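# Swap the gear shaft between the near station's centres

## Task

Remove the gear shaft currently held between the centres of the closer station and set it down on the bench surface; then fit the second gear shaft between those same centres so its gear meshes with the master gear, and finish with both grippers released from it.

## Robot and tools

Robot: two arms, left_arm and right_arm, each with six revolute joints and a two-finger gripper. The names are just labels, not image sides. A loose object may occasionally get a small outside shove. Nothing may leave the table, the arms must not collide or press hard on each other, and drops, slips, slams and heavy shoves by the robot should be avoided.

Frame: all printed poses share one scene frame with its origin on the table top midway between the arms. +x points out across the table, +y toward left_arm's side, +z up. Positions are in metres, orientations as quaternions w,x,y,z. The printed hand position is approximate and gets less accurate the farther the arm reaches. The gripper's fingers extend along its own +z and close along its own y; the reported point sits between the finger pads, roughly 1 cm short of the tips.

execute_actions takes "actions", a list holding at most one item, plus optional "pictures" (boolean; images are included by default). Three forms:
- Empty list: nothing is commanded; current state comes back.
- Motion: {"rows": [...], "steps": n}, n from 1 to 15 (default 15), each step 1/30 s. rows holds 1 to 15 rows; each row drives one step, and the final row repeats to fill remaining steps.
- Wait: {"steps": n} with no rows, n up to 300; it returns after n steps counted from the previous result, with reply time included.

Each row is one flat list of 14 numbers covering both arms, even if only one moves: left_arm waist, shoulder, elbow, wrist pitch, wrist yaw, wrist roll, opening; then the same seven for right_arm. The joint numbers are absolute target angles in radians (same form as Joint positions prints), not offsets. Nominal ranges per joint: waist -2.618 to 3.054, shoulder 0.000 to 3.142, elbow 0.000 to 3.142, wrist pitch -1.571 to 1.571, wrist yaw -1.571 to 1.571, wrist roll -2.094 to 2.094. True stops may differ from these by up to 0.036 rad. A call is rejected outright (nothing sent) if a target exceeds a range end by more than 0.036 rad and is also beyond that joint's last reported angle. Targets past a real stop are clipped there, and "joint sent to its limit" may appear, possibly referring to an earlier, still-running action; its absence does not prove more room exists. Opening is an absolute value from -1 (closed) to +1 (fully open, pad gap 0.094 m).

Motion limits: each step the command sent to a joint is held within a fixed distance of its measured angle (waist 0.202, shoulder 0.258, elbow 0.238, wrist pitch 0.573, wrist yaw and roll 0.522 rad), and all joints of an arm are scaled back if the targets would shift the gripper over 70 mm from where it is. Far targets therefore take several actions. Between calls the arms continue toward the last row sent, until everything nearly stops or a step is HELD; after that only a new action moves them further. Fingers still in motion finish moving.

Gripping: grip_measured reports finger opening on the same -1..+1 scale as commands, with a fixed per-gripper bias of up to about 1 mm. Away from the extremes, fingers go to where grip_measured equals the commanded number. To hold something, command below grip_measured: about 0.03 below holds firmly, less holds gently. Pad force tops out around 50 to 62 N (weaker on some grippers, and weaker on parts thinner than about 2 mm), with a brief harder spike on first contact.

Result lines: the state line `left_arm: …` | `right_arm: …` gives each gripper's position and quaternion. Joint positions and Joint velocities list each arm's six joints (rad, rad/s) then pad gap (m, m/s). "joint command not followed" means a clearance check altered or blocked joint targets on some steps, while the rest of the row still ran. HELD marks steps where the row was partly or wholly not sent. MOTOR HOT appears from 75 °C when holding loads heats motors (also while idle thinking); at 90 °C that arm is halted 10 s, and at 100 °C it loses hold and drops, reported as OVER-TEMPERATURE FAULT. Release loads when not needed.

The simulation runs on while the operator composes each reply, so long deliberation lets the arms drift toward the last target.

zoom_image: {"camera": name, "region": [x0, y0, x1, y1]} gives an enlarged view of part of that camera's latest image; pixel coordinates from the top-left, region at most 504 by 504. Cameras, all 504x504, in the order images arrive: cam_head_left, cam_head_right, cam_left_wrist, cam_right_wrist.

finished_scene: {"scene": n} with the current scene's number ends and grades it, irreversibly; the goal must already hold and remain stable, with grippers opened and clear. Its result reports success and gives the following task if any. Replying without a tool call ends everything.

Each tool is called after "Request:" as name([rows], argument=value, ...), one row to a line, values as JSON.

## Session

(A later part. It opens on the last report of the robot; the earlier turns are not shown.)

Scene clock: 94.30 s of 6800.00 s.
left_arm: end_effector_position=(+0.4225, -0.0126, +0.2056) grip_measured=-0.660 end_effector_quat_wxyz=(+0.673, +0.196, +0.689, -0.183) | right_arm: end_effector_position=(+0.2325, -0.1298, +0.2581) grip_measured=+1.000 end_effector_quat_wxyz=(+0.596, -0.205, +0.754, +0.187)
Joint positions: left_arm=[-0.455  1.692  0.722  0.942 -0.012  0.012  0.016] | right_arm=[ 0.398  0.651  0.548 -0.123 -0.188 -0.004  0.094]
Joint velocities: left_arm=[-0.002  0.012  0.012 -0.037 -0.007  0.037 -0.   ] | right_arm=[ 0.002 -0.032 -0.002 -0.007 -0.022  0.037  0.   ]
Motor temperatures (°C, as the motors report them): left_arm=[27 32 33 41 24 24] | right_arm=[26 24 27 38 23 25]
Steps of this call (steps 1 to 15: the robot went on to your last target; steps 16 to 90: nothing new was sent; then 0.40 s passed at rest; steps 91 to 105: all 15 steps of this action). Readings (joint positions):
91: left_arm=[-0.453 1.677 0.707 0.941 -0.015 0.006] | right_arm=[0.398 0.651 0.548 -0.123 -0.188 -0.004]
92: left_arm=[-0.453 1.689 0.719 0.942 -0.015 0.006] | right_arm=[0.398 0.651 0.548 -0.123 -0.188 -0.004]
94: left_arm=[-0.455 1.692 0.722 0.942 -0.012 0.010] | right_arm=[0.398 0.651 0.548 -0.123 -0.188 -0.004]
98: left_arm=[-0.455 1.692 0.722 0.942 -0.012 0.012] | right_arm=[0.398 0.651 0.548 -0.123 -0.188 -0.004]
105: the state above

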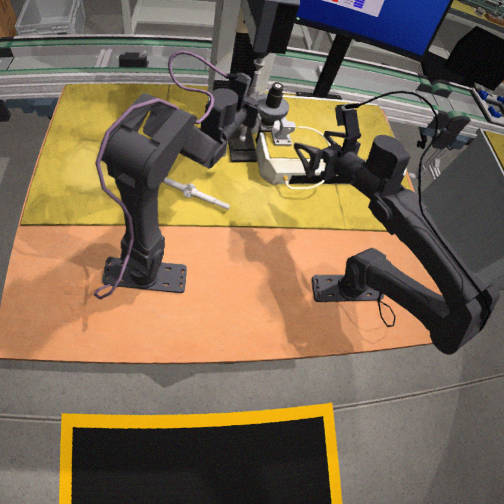

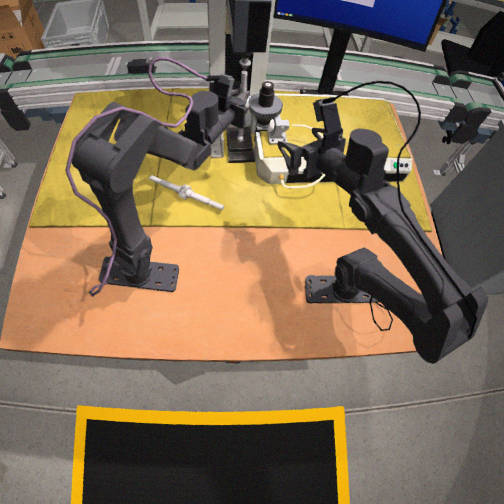

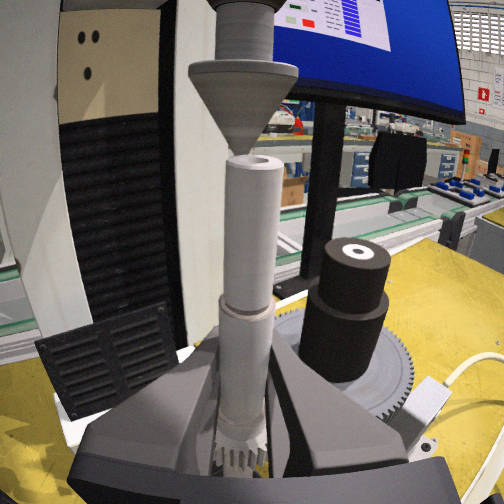

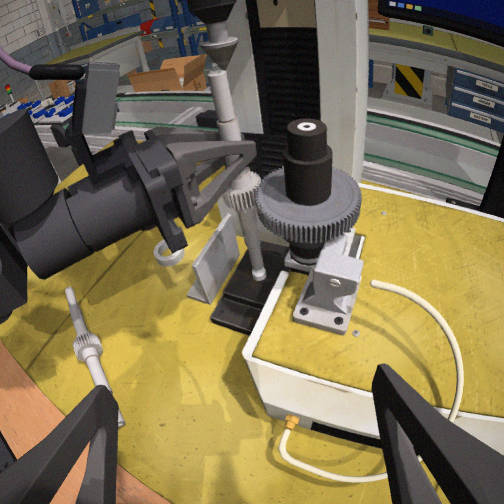

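Request:
execute_actions([
  {"rows":[[-0.445,1.77,0.815,0.9,-0.035,0,-0.76,0.4,0.65,0.55,-0.1,-0.2,0,1],[-0.445,1.77,0.815,0.9,-0.035,0,-0.76,0.4,0.65,0.55,-0.1,-0.2,0,1],[-0.45,1.735,0.775,0.9,-0.025,0,-0.76,0.4,0.65,0.55,-0.1,-0.2,0,1]]},
])

Scene clock: 97.50 s of 6800.00 s.
left_arm: end_effector_position=(+0.4212, -0.0191, +0.2056) grip_measured=-0.660 end_effector_quat_wxyz=(+0.673, +0.214, +0.684, -0.182) | right_arm: end_effector_position=(+0.2325, -0.1298, +0.2581) grip_measured=+1.000 end_effector_quat_wxyz=(+0.596, -0.205, +0.754, +0.187)
Joint positions: left_arm=[-0.461  1.7    0.731  0.942  0.008  0.04   0.016] | right_arm=[ 0.398  0.651  0.548 -0.123 -0.188 -0.004  0.094]
Joint velocities: left_arm=[-0.002  0.002  0.002  0.007  0.007  0.007  0.001] | right_arm=[-0.022  0.007  0.002 -0.007  0.022  0.007  0.   ]
Motor temperatures (°C, as the motors report them): left_arm=[27 32 34 41 24 24] | right_arm=[26 24 27 38 23 25]
Steps of this call (steps 1 to 15: the robot went on to your last target; steps 16 to 81: nothing new was sent; steps 82 to 96: all 15 steps of this action). Readings (joint positions):
82: left_arm=[-0.455 1.695 0.725 0.942 -0.012 0.012] | right_arm=[0.398 0.651 0.548 -0.123 -0.188 -0.004]
83: left_arm=[-0.455 1.698 0.728 0.942 -0.012 0.013] | right_arm=[0.398 0.651 0.548 -0.123 -0.188 -0.004]
85: left_arm=[-0.458 1.700 0.731 0.942 -0.002 0.021] | right_arm=[0.398 0.651 0.548 -0.123 -0.188 -0.004]
89: left_arm=[-0.461 1.700 0.731 0.942 0.008 0.039] | right_arm=[0.398 0.651 0.548 -0.123 -0.188 -0.004]
96: the state above

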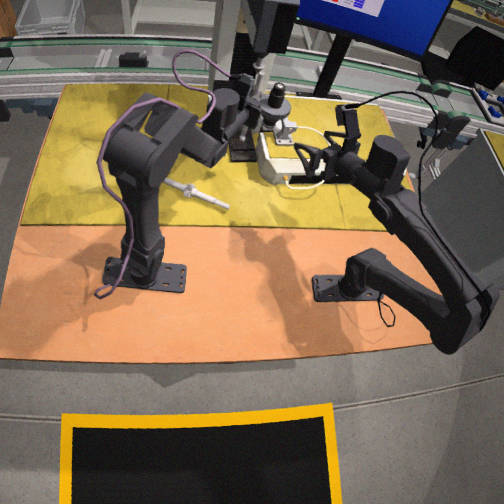

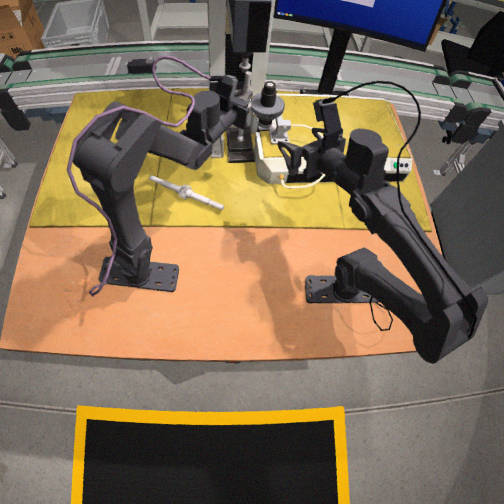

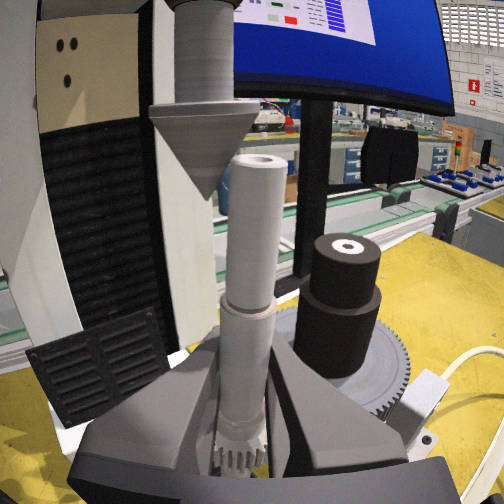

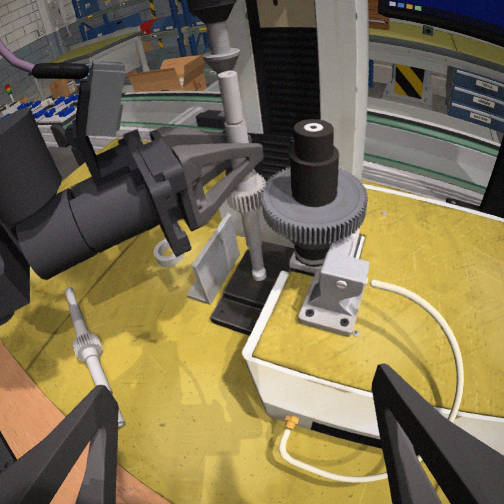

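Request:
execute_actions([
  {"rows":[[-0.449,1.65,0.67,0.9,-0.028,0,-0.76,0.4,0.65,0.55,-0.1,-0.2,0,1]],"steps":14},
])

Request:
execute_actions([
  {"rows":[[-0.453,1.78,0.825,0.9,-0.016,0,-0.76,0.4,0.65,0.55,-0.1,-0.2,0,1],[-0.453,1.78,0.825,0.9,-0.016,0,-0.76,0.4,0.65,0.55,-0.1,-0.2,0,1],[-0.453,1.78,0.825,0.9,-0.016,0,-0.76,0.4,0.65,0.55,-0.1,-0.2,0,1],[-0.453,1.73,0.77,0.9,-0.016,0,-0.76,0.4,0.65,0.55,-0.1,-0.2,0,1]],"steps":14},
])

Scene clock: 115.63 s of 6800.00 s.
left_arm: end_effector_position=(+0.4178, -0.0071, +0.2052) grip_measured=-0.660 end_effector_quat_wxyz=(+0.672, +0.192, +0.692, -0.183) | right_arm: end_effector_position=(+0.2325, -0.1298, +0.2581) grip_measured=+1.000 end_effector_quat_wxyz=(+0.596, -0.205, +0.754, +0.187)
Joint positions: left_arm=[-0.451  1.668  0.696  0.942 -0.014  0.005  0.016] | right_arm=[ 0.398  0.651  0.548 -0.123 -0.188 -0.004  0.094]
Joint velocities: left_arm=[-0.007 -0.002 -0.017 -0.11   0.051 -0.037  0.001] | right_arm=[-0.012 -0.007 -0.007 -0.037 -0.022  0.037  0.   ]
Motor temperatures (°C, as the motors report them): left_arm=[27 31 34 40 24 24] | right_arm=[26 24 27 39 23 25]
Steps of this call (steps 1 to 15: the robot went on to your last target; steps 16 to 90: nothing new was sent; then 14.67 s passed at rest; steps 91 to 104: all 14 steps of this action). Readings (joint positions):
91: left_arm=[-0.461 1.696 0.726 0.942 0.008 0.040] | right_arm=[0.398 0.651 0.548 -0.123 -0.188 -0.004]
92: left_arm=[-0.460 1.685 0.715 0.942 0.002 0.039] | right_arm=[0.398 0.651 0.548 -0.123 -0.188 -0.004]
94: left_arm=[-0.452 1.669 0.697 0.942 -0.012 0.019] | right_arm=[0.398 0.651 0.548 -0.123 -0.188 -0.004]
98: left_arm=[-0.451 1.668 0.696 0.942 -0.013 0.006] | right_arm=[0.398 0.651 0.548 -0.123 -0.188 -0.004]
104: the state above

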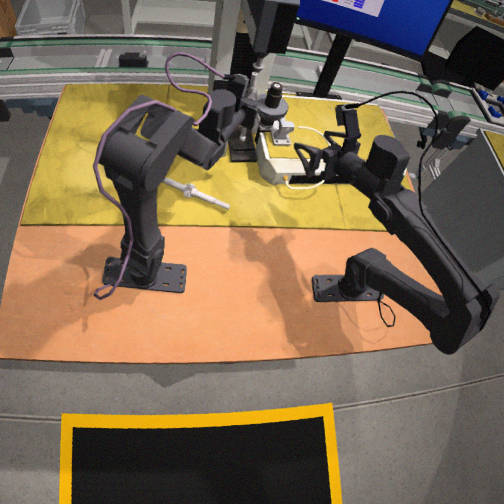

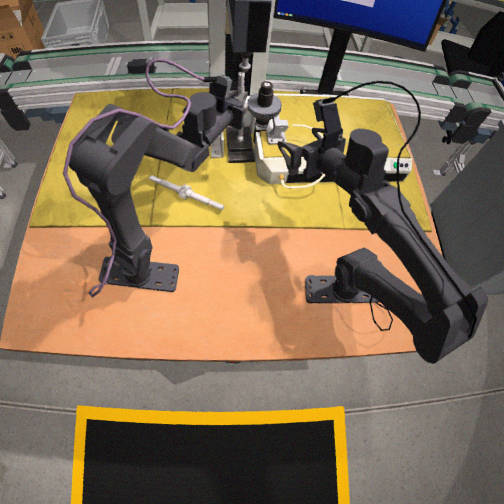

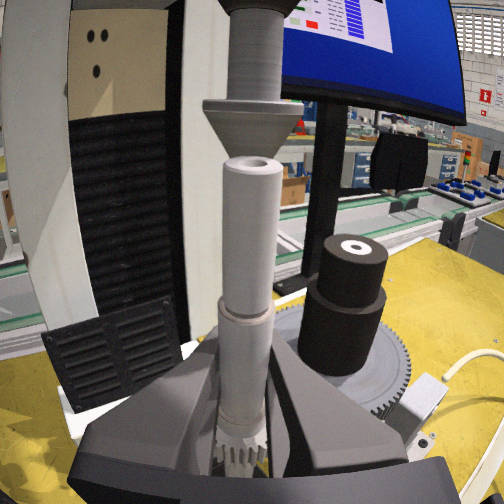

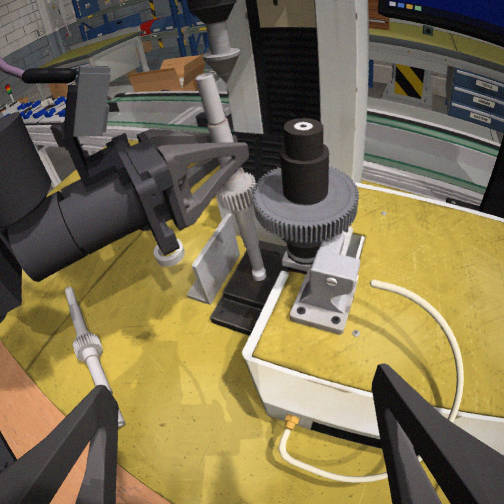

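Scene clock: 116.10 s of 6800.00 s.
left_arm: end_effector_position=(+0.4326, -0.0115, +0.2058) grip_measured=-0.661 end_effector_quat_wxyz=(+0.674, +0.180, +0.693, -0.183) | right_arm: end_effector_position=(+0.2325, -0.1298, +0.2581) grip_measured=+1.000 end_effector_quat_wxyz=(+0.596, -0.205, +0.754, +0.187)
Joint positions: left_arm=[-0.448  1.721  0.755  0.94  -0.028 -0.011  0.016] | right_arm=[ 0.398  0.651  0.548 -0.123 -0.188 -0.004  0.094]
Joint velocities: left_arm=[-0.007 -0.002  0.002 -0.022 -0.022 -0.007 -0.001] | right_arm=[-0.012 -0.002  0.022 -0.007  0.095  0.022  0.   ]
Motor temperatures (°C, as the motors report them): left_arm=[27 31 34 40 24 24] | right_arm=[26 24 27 39 23 25]
Steps of this call (steps 1 to 14: all 14 steps of this action). Readings (joint positions):
1: left_arm=[-0.451 1.679 0.710 0.941 -0.014 0.005] | right_arm=[0.398 0.651 0.548 -0.123 -0.188 -0.004]
2: left_arm=[-0.451 1.696 0.725 0.943 -0.019 0.002] | right_arm=[0.398 0.651 0.548 -0.123 -0.188 -0.004]
4: left_arm=[-0.448 1.720 0.754 0.941 -0.028 -0.009] | right_arm=[0.398 0.651 0.548 -0.123 -0.188 -0.004]
8: left_arm=[-0.448 1.721 0.755 0.940 -0.028 -0.011] | right_arm=[0.398 0.651 0.548 -0.123 -0.188 -0.004]
14: the state above

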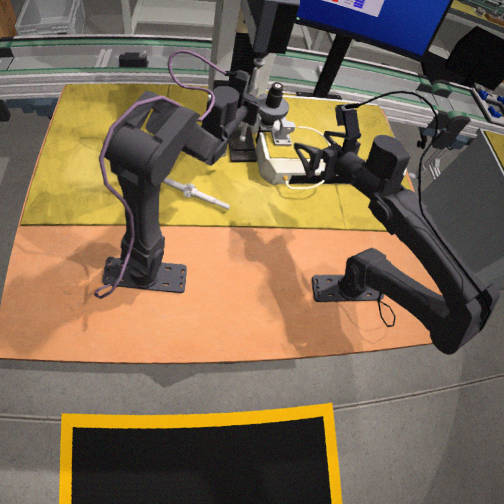

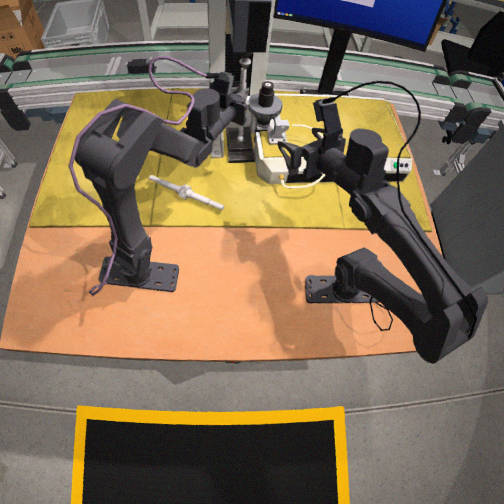

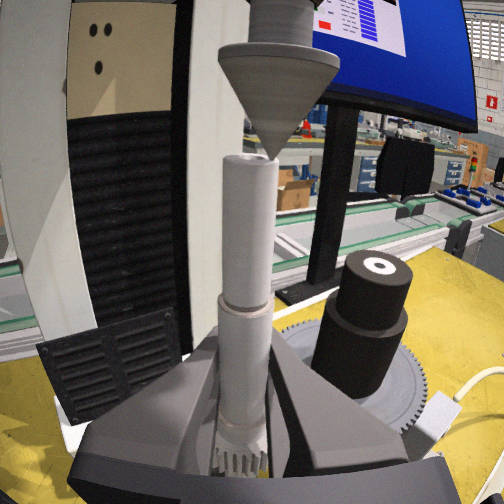

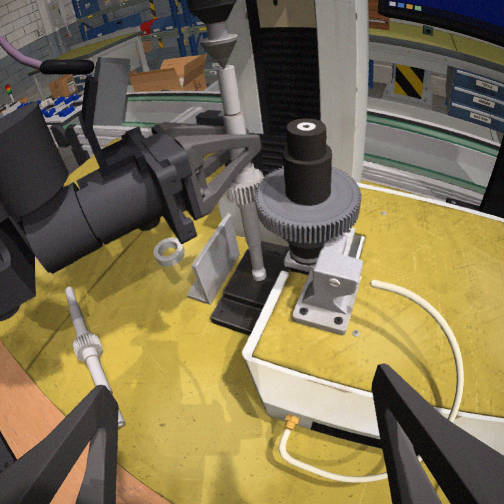

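Tip on rim; move right.

Request:
execute_actions([
  {"rows":[[-0.47,1.72,0.755,0.92,0.015,0.03,-0.76,0.4,0.65,0.55,-0.1,-0.2,0,1]],"steps":12},
])

Scene clock: 118.67 s of 6800.00 s.
left_arm: end_effector_position=(+0.4324, -0.0119, +0.2058) grip_measured=-0.661 end_effector_quat_wxyz=(+0.674, +0.182, +0.693, -0.182) | right_arm: end_effector_position=(+0.2325, -0.1298, +0.2581) grip_measured=+1.000 end_effector_quat_wxyz=(+0.596, -0.205, +0.754, +0.187)
Joint positions: left_arm=[-0.449  1.721  0.755  0.94  -0.027 -0.007  0.016] | right_arm=[ 0.398  0.651  0.548 -0.123 -0.188 -0.004  0.094]
Joint velocities: left_arm=[-0.012  0.012 -0.002  0.037 -0.037 -0.007 -0.   ] | right_arm=[-0.017 -0.022  0.007  0.007 -0.022 -0.007  0.   ]
Motor temperatures (°C, as the motors report them): left_arm=[27 31 34 40 24 24] | right_arm=[26 24 27 39 23 25]
Steps of this call (steps 1 to 15: the robot went on to your last target; steps 16 to 65: nothing new was sent; steps 66 to 77: all 12 steps of this action). Readings (joint positions):
66: left_arm=[-0.449 1.721 0.755 0.940 -0.027 -0.010] | right_arm=[0.398 0.651 0.548 -0.123 -0.188 -0.004]
67: left_arm=[-0.449 1.721 0.755 0.940 -0.027 -0.008] | right_arm=[0.398 0.651 0.548 -0.123 -0.188 -0.004]
69: left_arm=[-0.449 1.721 0.755 0.940 -0.027 -0.008] | right_arm=[0.398 0.651 0.548 -0.123 -0.188 -0.004]
73: left_arm=[-0.449 1.721 0.755 0.940 -0.027 -0.007] | right_arm=[0.398 0.651 0.548 -0.123 -0.188 -0.004]
77: the state above

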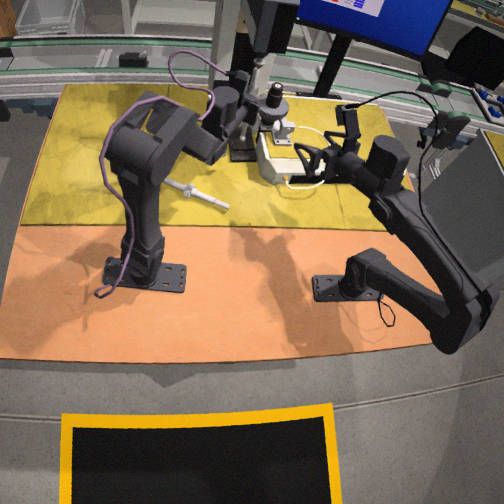

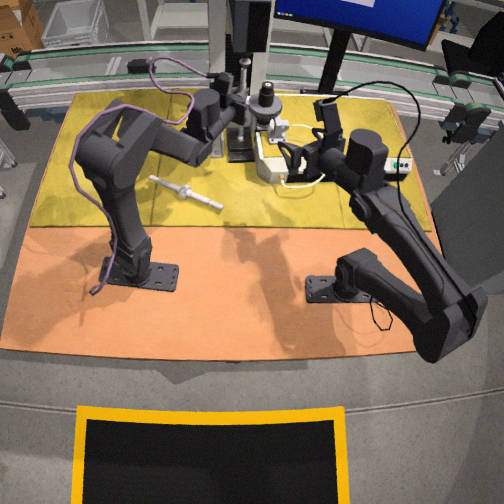

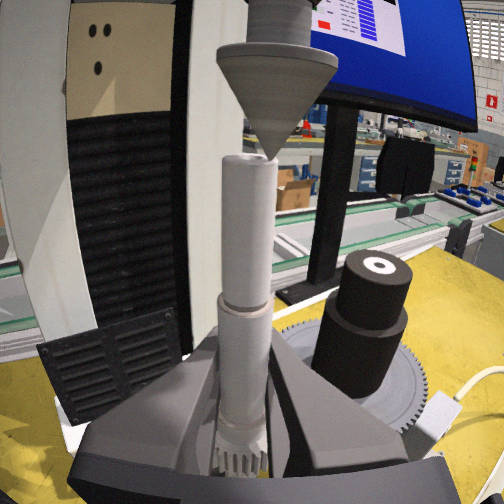

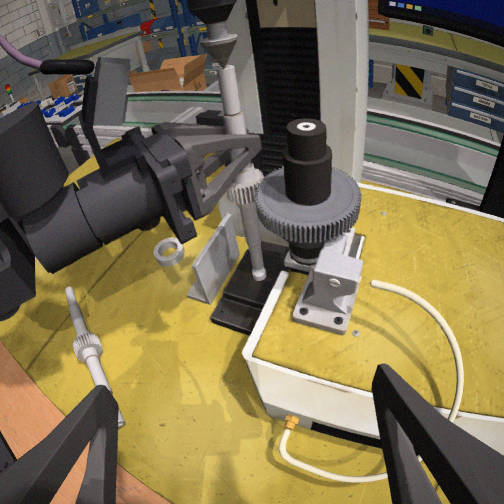

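Request:
execute_actions([
  {"rows":[[-0.49,1.715,0.75,0.92,0.05,0.08,-0.76,0.4,0.65,0.55,-0.1,-0.2,0,1]],"steps":12},
])

Scene clock: 121.17 s of 6800.00 s.
left_arm: end_effector_position=(+0.4290, -0.0175, +0.2058) grip_measured=-0.661 end_effector_quat_wxyz=(+0.676, +0.201, +0.687, -0.173) | right_arm: end_effector_position=(+0.2325, -0.1298, +0.2581) grip_measured=+1.000 end_effector_quat_wxyz=(+0.596, -0.205, +0.754, +0.187)
Joint positions: left_arm=[-0.462  1.721  0.755  0.94  -0.027  0.034  0.016] | right_arm=[ 0.398  0.651  0.548 -0.123 -0.188 -0.004  0.094]
Joint velocities: left_arm=[ 0.002  0.002  0.002  0.007 -0.051 -0.007 -0.001] | right_arm=[ 0.002  0.002 -0.002  0.007 -0.051  0.081  0.   ]
Motor temperatures (°C, as the motors report them): left_arm=[27 32 34 40 24 24] | right_arm=[26 24 27 39 23 25]
Steps of this call (steps 1 to 15: the robot went on to your last target; steps 16 to 63: nothing new was sent; steps 64 to 75: all 12 steps of this action). Readings (joint positions):
64: left_arm=[-0.451 1.721 0.755 0.940 -0.027 -0.001] | right_arm=[0.398 0.651 0.548 -0.123 -0.188 -0.004]
65: left_arm=[-0.454 1.721 0.755 0.940 -0.027 0.007] | right_arm=[0.398 0.651 0.548 -0.123 -0.188 -0.004]
67: left_arm=[-0.460 1.721 0.755 0.940 -0.027 0.024] | right_arm=[0.398 0.651 0.548 -0.123 -0.188 -0.004]
71: left_arm=[-0.462 1.721 0.755 0.940 -0.027 0.034] | right_arm=[0.398 0.651 0.548 -0.123 -0.188 -0.004]
75: the state above

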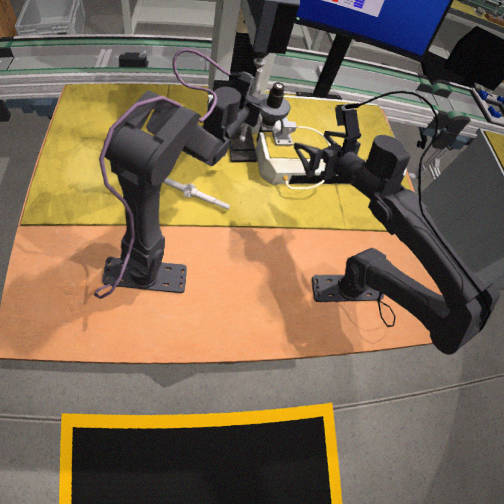

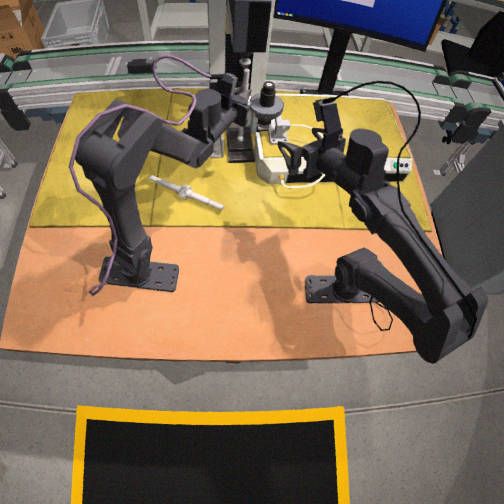

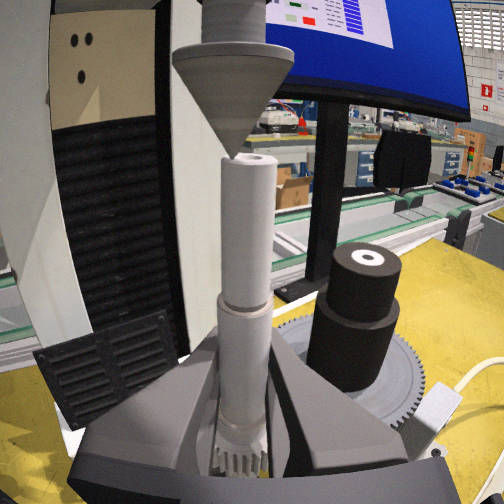

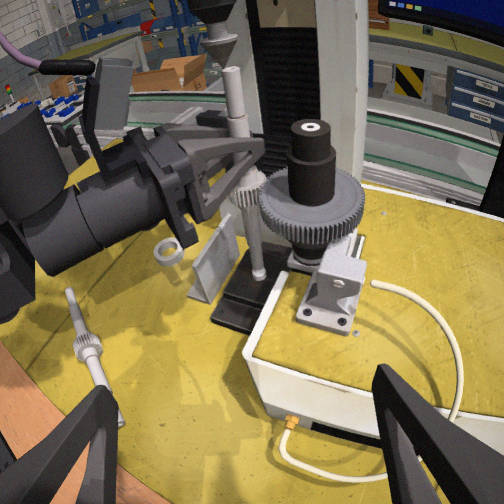

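Request:
execute_actions([
  {"rows":[[-0.45,1.71,0.745,0.92,-0.027,0,-0.76,0.4,0.65,0.55,-0.1,-0.2,0,1]],"steps":12},
])

Request:
zoom_image(camera="cam_right_wrist", region=[180,20,280,120])

Scene clock: 124.03 s of 6800.00 s.
left_arm: end_effector_position=(+0.4316, -0.0132, +0.2058) grip_measured=-0.661 end_effector_quat_wxyz=(+0.674, +0.185, +0.692, -0.180) | right_arm: end_effector_position=(+0.2325, -0.1298, +0.2581) grip_measured=+1.000 end_effector_quat_wxyz=(+0.596, -0.205, +0.754, +0.187)
Joint positions: left_arm=[-0.453  1.721  0.755  0.94  -0.03  -0.002  0.016] | right_arm=[ 0.398  0.651  0.548 -0.123 -0.188 -0.004  0.094]
Joint velocities: left_arm=[ 0.007  0.017  0.007  0.037 -0.051 -0.066  0.001] | right_arm=[-0.002 -0.007 -0.012  0.022  0.022 -0.037  0.   ]
Motor temperatures (°C, as the motors report them): left_arm=[27 32 34 40 24 24] | right_arm=[26 24 27 39 23 25]
Steps of this call (steps 1 to 15: the robot went on to your last target; steps 16 to 74: nothing new was sent; steps 75 to 86: all 12 steps of this action). Readings (joint positions):
75: left_arm=[-0.460 1.721 0.755 0.940 -0.028 0.026] | right_arm=[0.398 0.651 0.548 -0.123 -0.188 -0.004]
76: left_arm=[-0.459 1.721 0.755 0.940 -0.029 0.019] | right_arm=[0.398 0.651 0.548 -0.123 -0.188 -0.004]
78: left_arm=[-0.455 1.721 0.755 0.940 -0.029 0.007] | right_arm=[0.398 0.651 0.548 -0.123 -0.188 -0.004]
82: left_arm=[-0.453 1.721 0.755 0.940 -0.030 -0.000] | right_arm=[0.398 0.651 0.548 -0.123 -0.188 -0.004]
86: the state above

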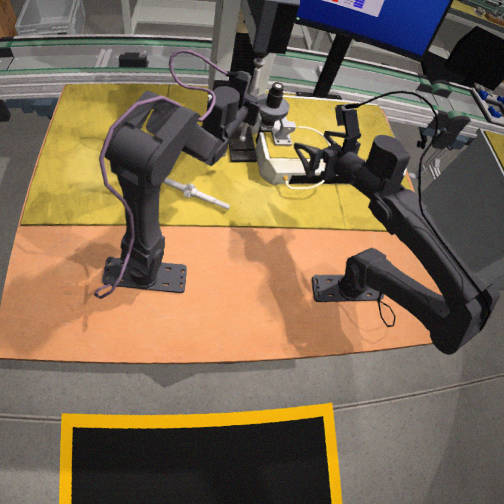

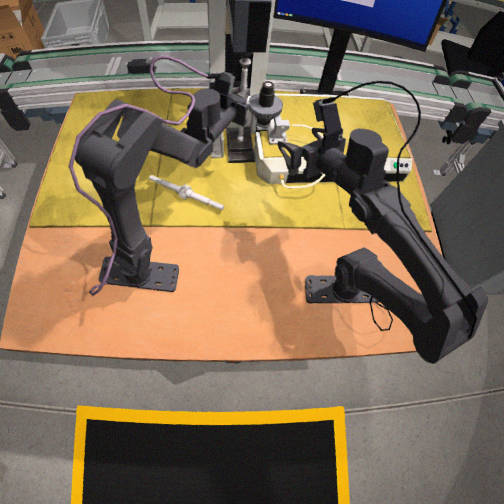

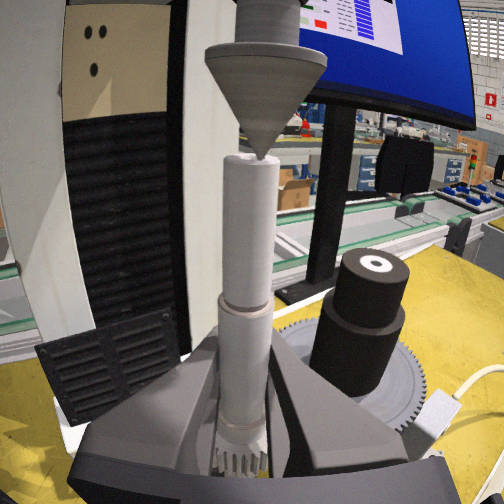

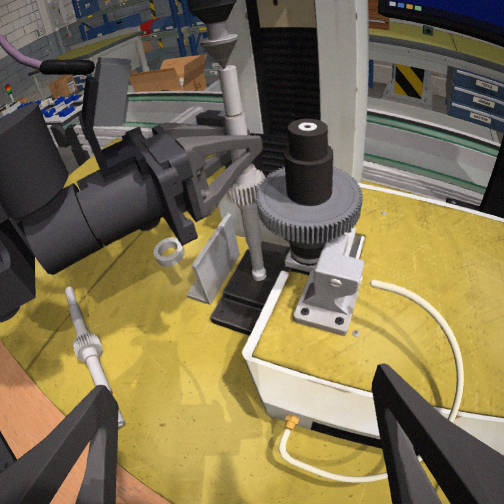

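Region (180, 20, 280, 120) of cam_right_wrist's 504x504 image, scaled by 5.040, with more detail than that image has.

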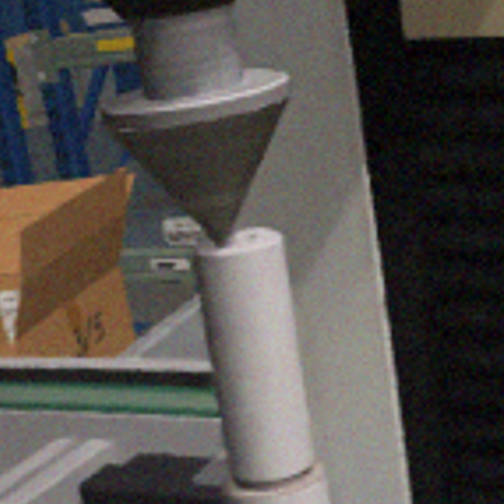

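Request:
execute_actions([
  {"rows":[[-0.475,1.69,0.722,0.92,0,0.045,-0.76,0.4,0.65,0.55,-0.1,-0.2,0,1]],"steps":12},
])

Scene clock: 126.00 s of 6800.00 s.
left_arm: end_effector_position=(+0.4281, -0.0132, +0.2058) grip_measured=-0.661 end_effector_quat_wxyz=(+0.675, +0.190, +0.691, -0.177) | right_arm: end_effector_position=(+0.2325, -0.1298, +0.2581) grip_measured=+1.000 end_effector_quat_wxyz=(+0.596, -0.205, +0.754, +0.187)
Joint positions: left_arm=[-0.457  1.71   0.743  0.939 -0.031  0.011  0.016] | right_arm=[ 0.398  0.651  0.548 -0.123 -0.188 -0.004  0.094]
Joint velocities: left_arm=[ 0.002 -0.007  0.007 -0.007  0.007 -0.037  0.   ] | right_arm=[-0.007  0.007 -0.012 -0.022 -0.066 -0.022  0.   ]
Motor temperatures (°C, as the motors report them): left_arm=[27 32 33 40 24 24] | right_arm=[26 24 27 39 23 25]
Steps of this call (steps 1 to 15: the robot went on to your last target; steps 16 to 47: nothing new was sent; steps 48 to 59: all 12 steps of this action). Readings (joint positions):
48: left_arm=[-0.454 1.718 0.753 0.940 -0.030 0.002] | right_arm=[0.398 0.651 0.548 -0.123 -0.188 -0.004]
49: left_arm=[-0.455 1.714 0.747 0.940 -0.028 0.005] | right_arm=[0.398 0.651 0.548 -0.123 -0.188 -0.004]
51: left_arm=[-0.457 1.710 0.743 0.939 -0.031 0.011] | right_arm=[0.398 0.651 0.548 -0.123 -0.188 -0.004]
55: left_arm=[-0.457 1.710 0.743 0.939 -0.031 0.011] | right_arm=[0.398 0.651 0.548 -0.123 -0.188 -0.004]
59: the state above

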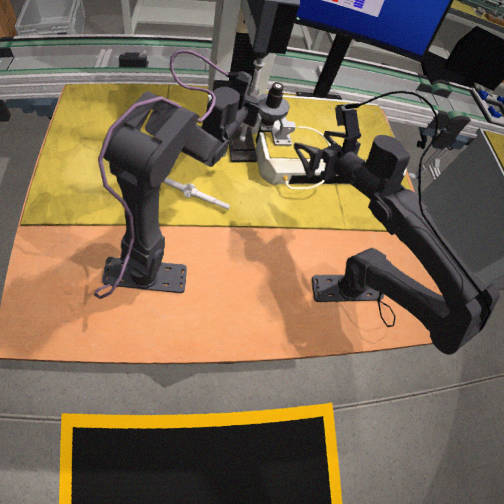

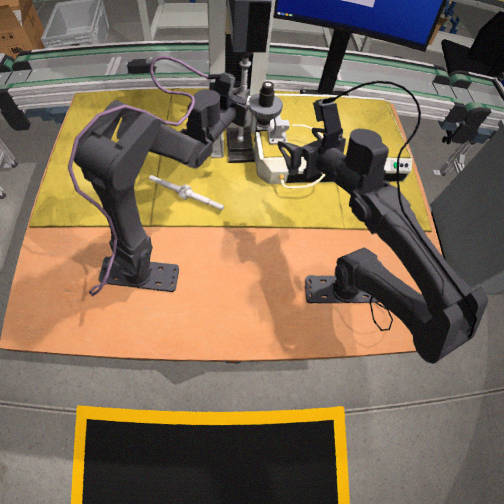

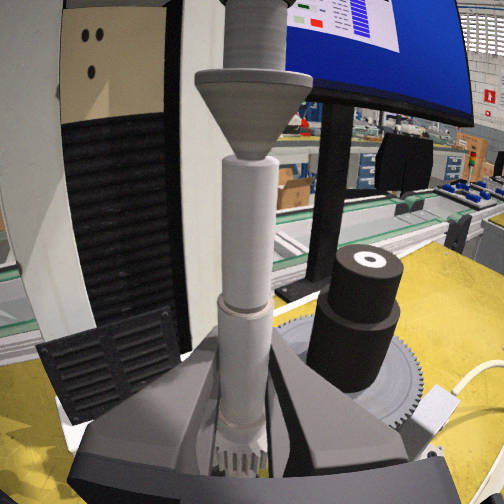

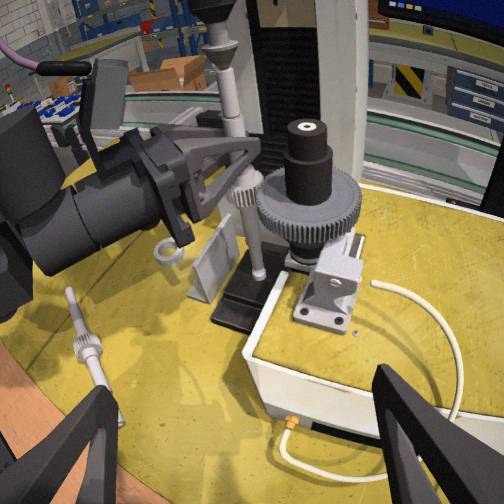

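Seated.

Request:
execute_actions([
  {"rows":[[-0.457,1.71,0.743,0.95,-0.03,0.01,-0.2,0.4,0.65,0.55,-0.1,-0.2,0,1]],"steps":10},
], pictures=false)

Request:
execute_actions([
  {"rows":[[-0.453,1.46,0.56,0.92,-0.03,0,-0.2,0.4,0.65,0.55,-0.1,-0.2,0,1]],"steps":15},
])

Request:
zoom_image(camera="cam_left_wrist", region=[190,250,370,430])

Scene clock: 130.10 s of 6800.00 s.
left_arm: end_effector_position=(+0.4282, -0.0131, +0.2063) grip_measured=-0.202 end_effector_quat_wxyz=(+0.675, +0.190, +0.690, -0.177) | right_arm: end_effector_position=(+0.2325, -0.1298, +0.2581) grip_measured=+1.000 end_effector_quat_wxyz=(+0.596, -0.205, +0.754, +0.187)
Joint positions: left_arm=[-0.457  1.71   0.743  0.941 -0.031  0.011  0.037] | right_arm=[ 0.398  0.651  0.548 -0.123 -0.188 -0.004  0.094]
Joint velocities: left_arm=[-0.007 -0.017  0.007  0.022  0.051 -0.037  0.   ] | right_arm=[-0.007 -0.032 -0.002 -0.007 -0.007  0.022  0.   ]
Motor temperatures (°C, as the motors report them): left_arm=[27 33 33 40 24 24] | right_arm=[26 24 27 39 23 25]
Steps of this call (steps 1 to 15: the robot went on to your last target; steps 16 to 90: nothing new was sent; then 0.77 s passed at rest; steps 91 to 100: all 10 steps of this action). Readings (joint positions):
91: left_arm=[-0.457 1.710 0.743 0.941 -0.031 0.011] | right_arm=[0.398 0.651 0.548 -0.123 -0.188 -0.004]
92: left_arm=[-0.457 1.710 0.743 0.941 -0.031 0.011] | right_arm=[0.398 0.651 0.548 -0.123 -0.188 -0.004]
94: left_arm=[-0.457 1.710 0.743 0.941 -0.031 0.011] | right_arm=[0.398 0.651 0.548 -0.123 -0.188 -0.004]
98: left_arm=[-0.457 1.710 0.743 0.941 -0.031 0.011] | right_arm=[0.398 0.651 0.548 -0.123 -0.188 -0.004]
100: the state above

Scene clock: 130.60 s of 6800.00 s.
left_arm: end_effector_position=(+0.3836, +0.0146, +0.2395) grip_measured=-0.202 end_effector_quat_wxyz=(+0.699, +0.181, +0.667, -0.186) | right_arm: end_effector_position=(+0.2325, -0.1298, +0.2581) grip_measured=+1.000 end_effector_quat_wxyz=(+0.596, -0.205, +0.754, +0.187)
Joint positions: left_arm=[-0.457  1.465  0.574  0.937 -0.031  0.006  0.037] | right_arm=[ 0.398  0.651  0.548 -0.123 -0.188 -0.004  0.094]
Joint velocities: left_arm=[-0.007  0.017  0.012  0.066  0.007 -0.022  0.001] | right_arm=[-0.002 -0.002  0.007 -0.037  0.051 -0.037  0.   ]
Motor temperatures (°C, as the motors report them): left_arm=[27 33 33 40 24 24] | right_arm=[26 24 27 39 23 25]
Steps of this call (steps 1 to 15: all 15 steps of this action). Readings (joint positions):
1: left_arm=[-0.457 1.680 0.718 0.935 -0.031 0.011] | right_arm=[0.398 0.651 0.548 -0.123 -0.188 -0.004]
2: left_arm=[-0.457 1.618 0.659 0.925 -0.031 0.010] | right_arm=[0.398 0.651 0.548 -0.123 -0.188 -0.004]
4: left_arm=[-0.457 1.508 0.582 0.923 -0.031 0.008] | right_arm=[0.398 0.651 0.548 -0.123 -0.188 -0.004]
8: left_arm=[-0.457 1.465 0.574 0.939 -0.031 0.007] | right_arm=[0.398 0.651 0.548 -0.123 -0.188 -0.004]
15: the state above

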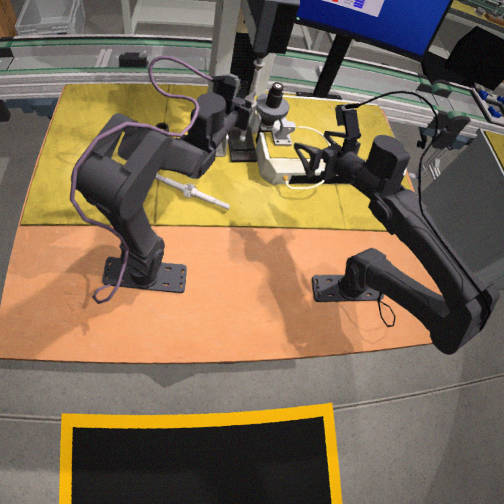

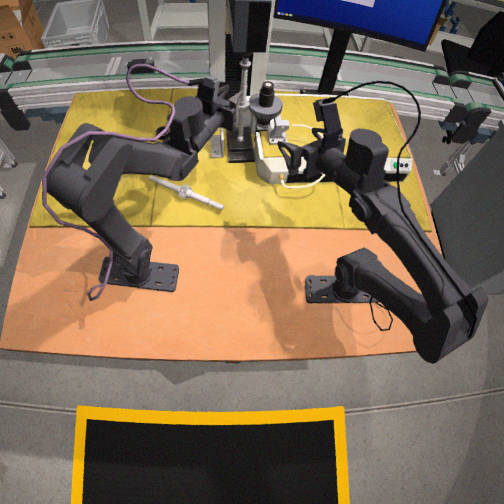

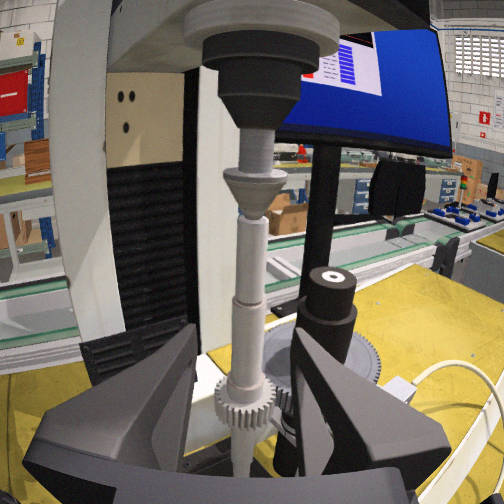

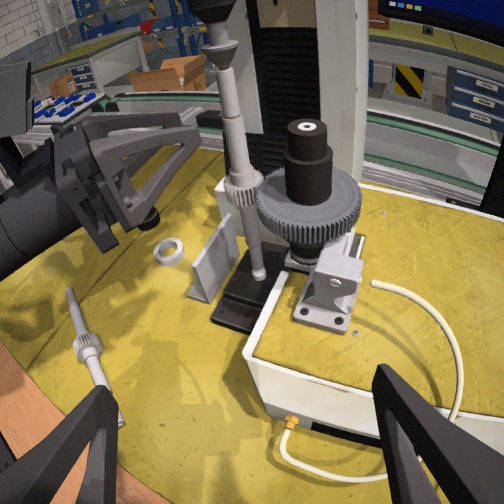

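Region (190, 250, 370, 430) of cam_left_wrist's 504x504 image, scaled by 2.800, with more detail than that image has.

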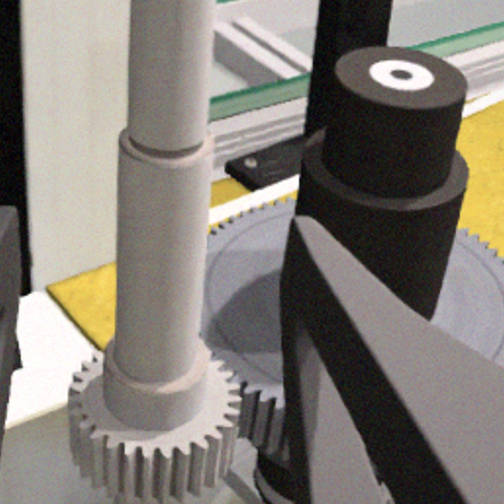

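Request:
finished_scene(scene=2)

The scene is finished: the task was done.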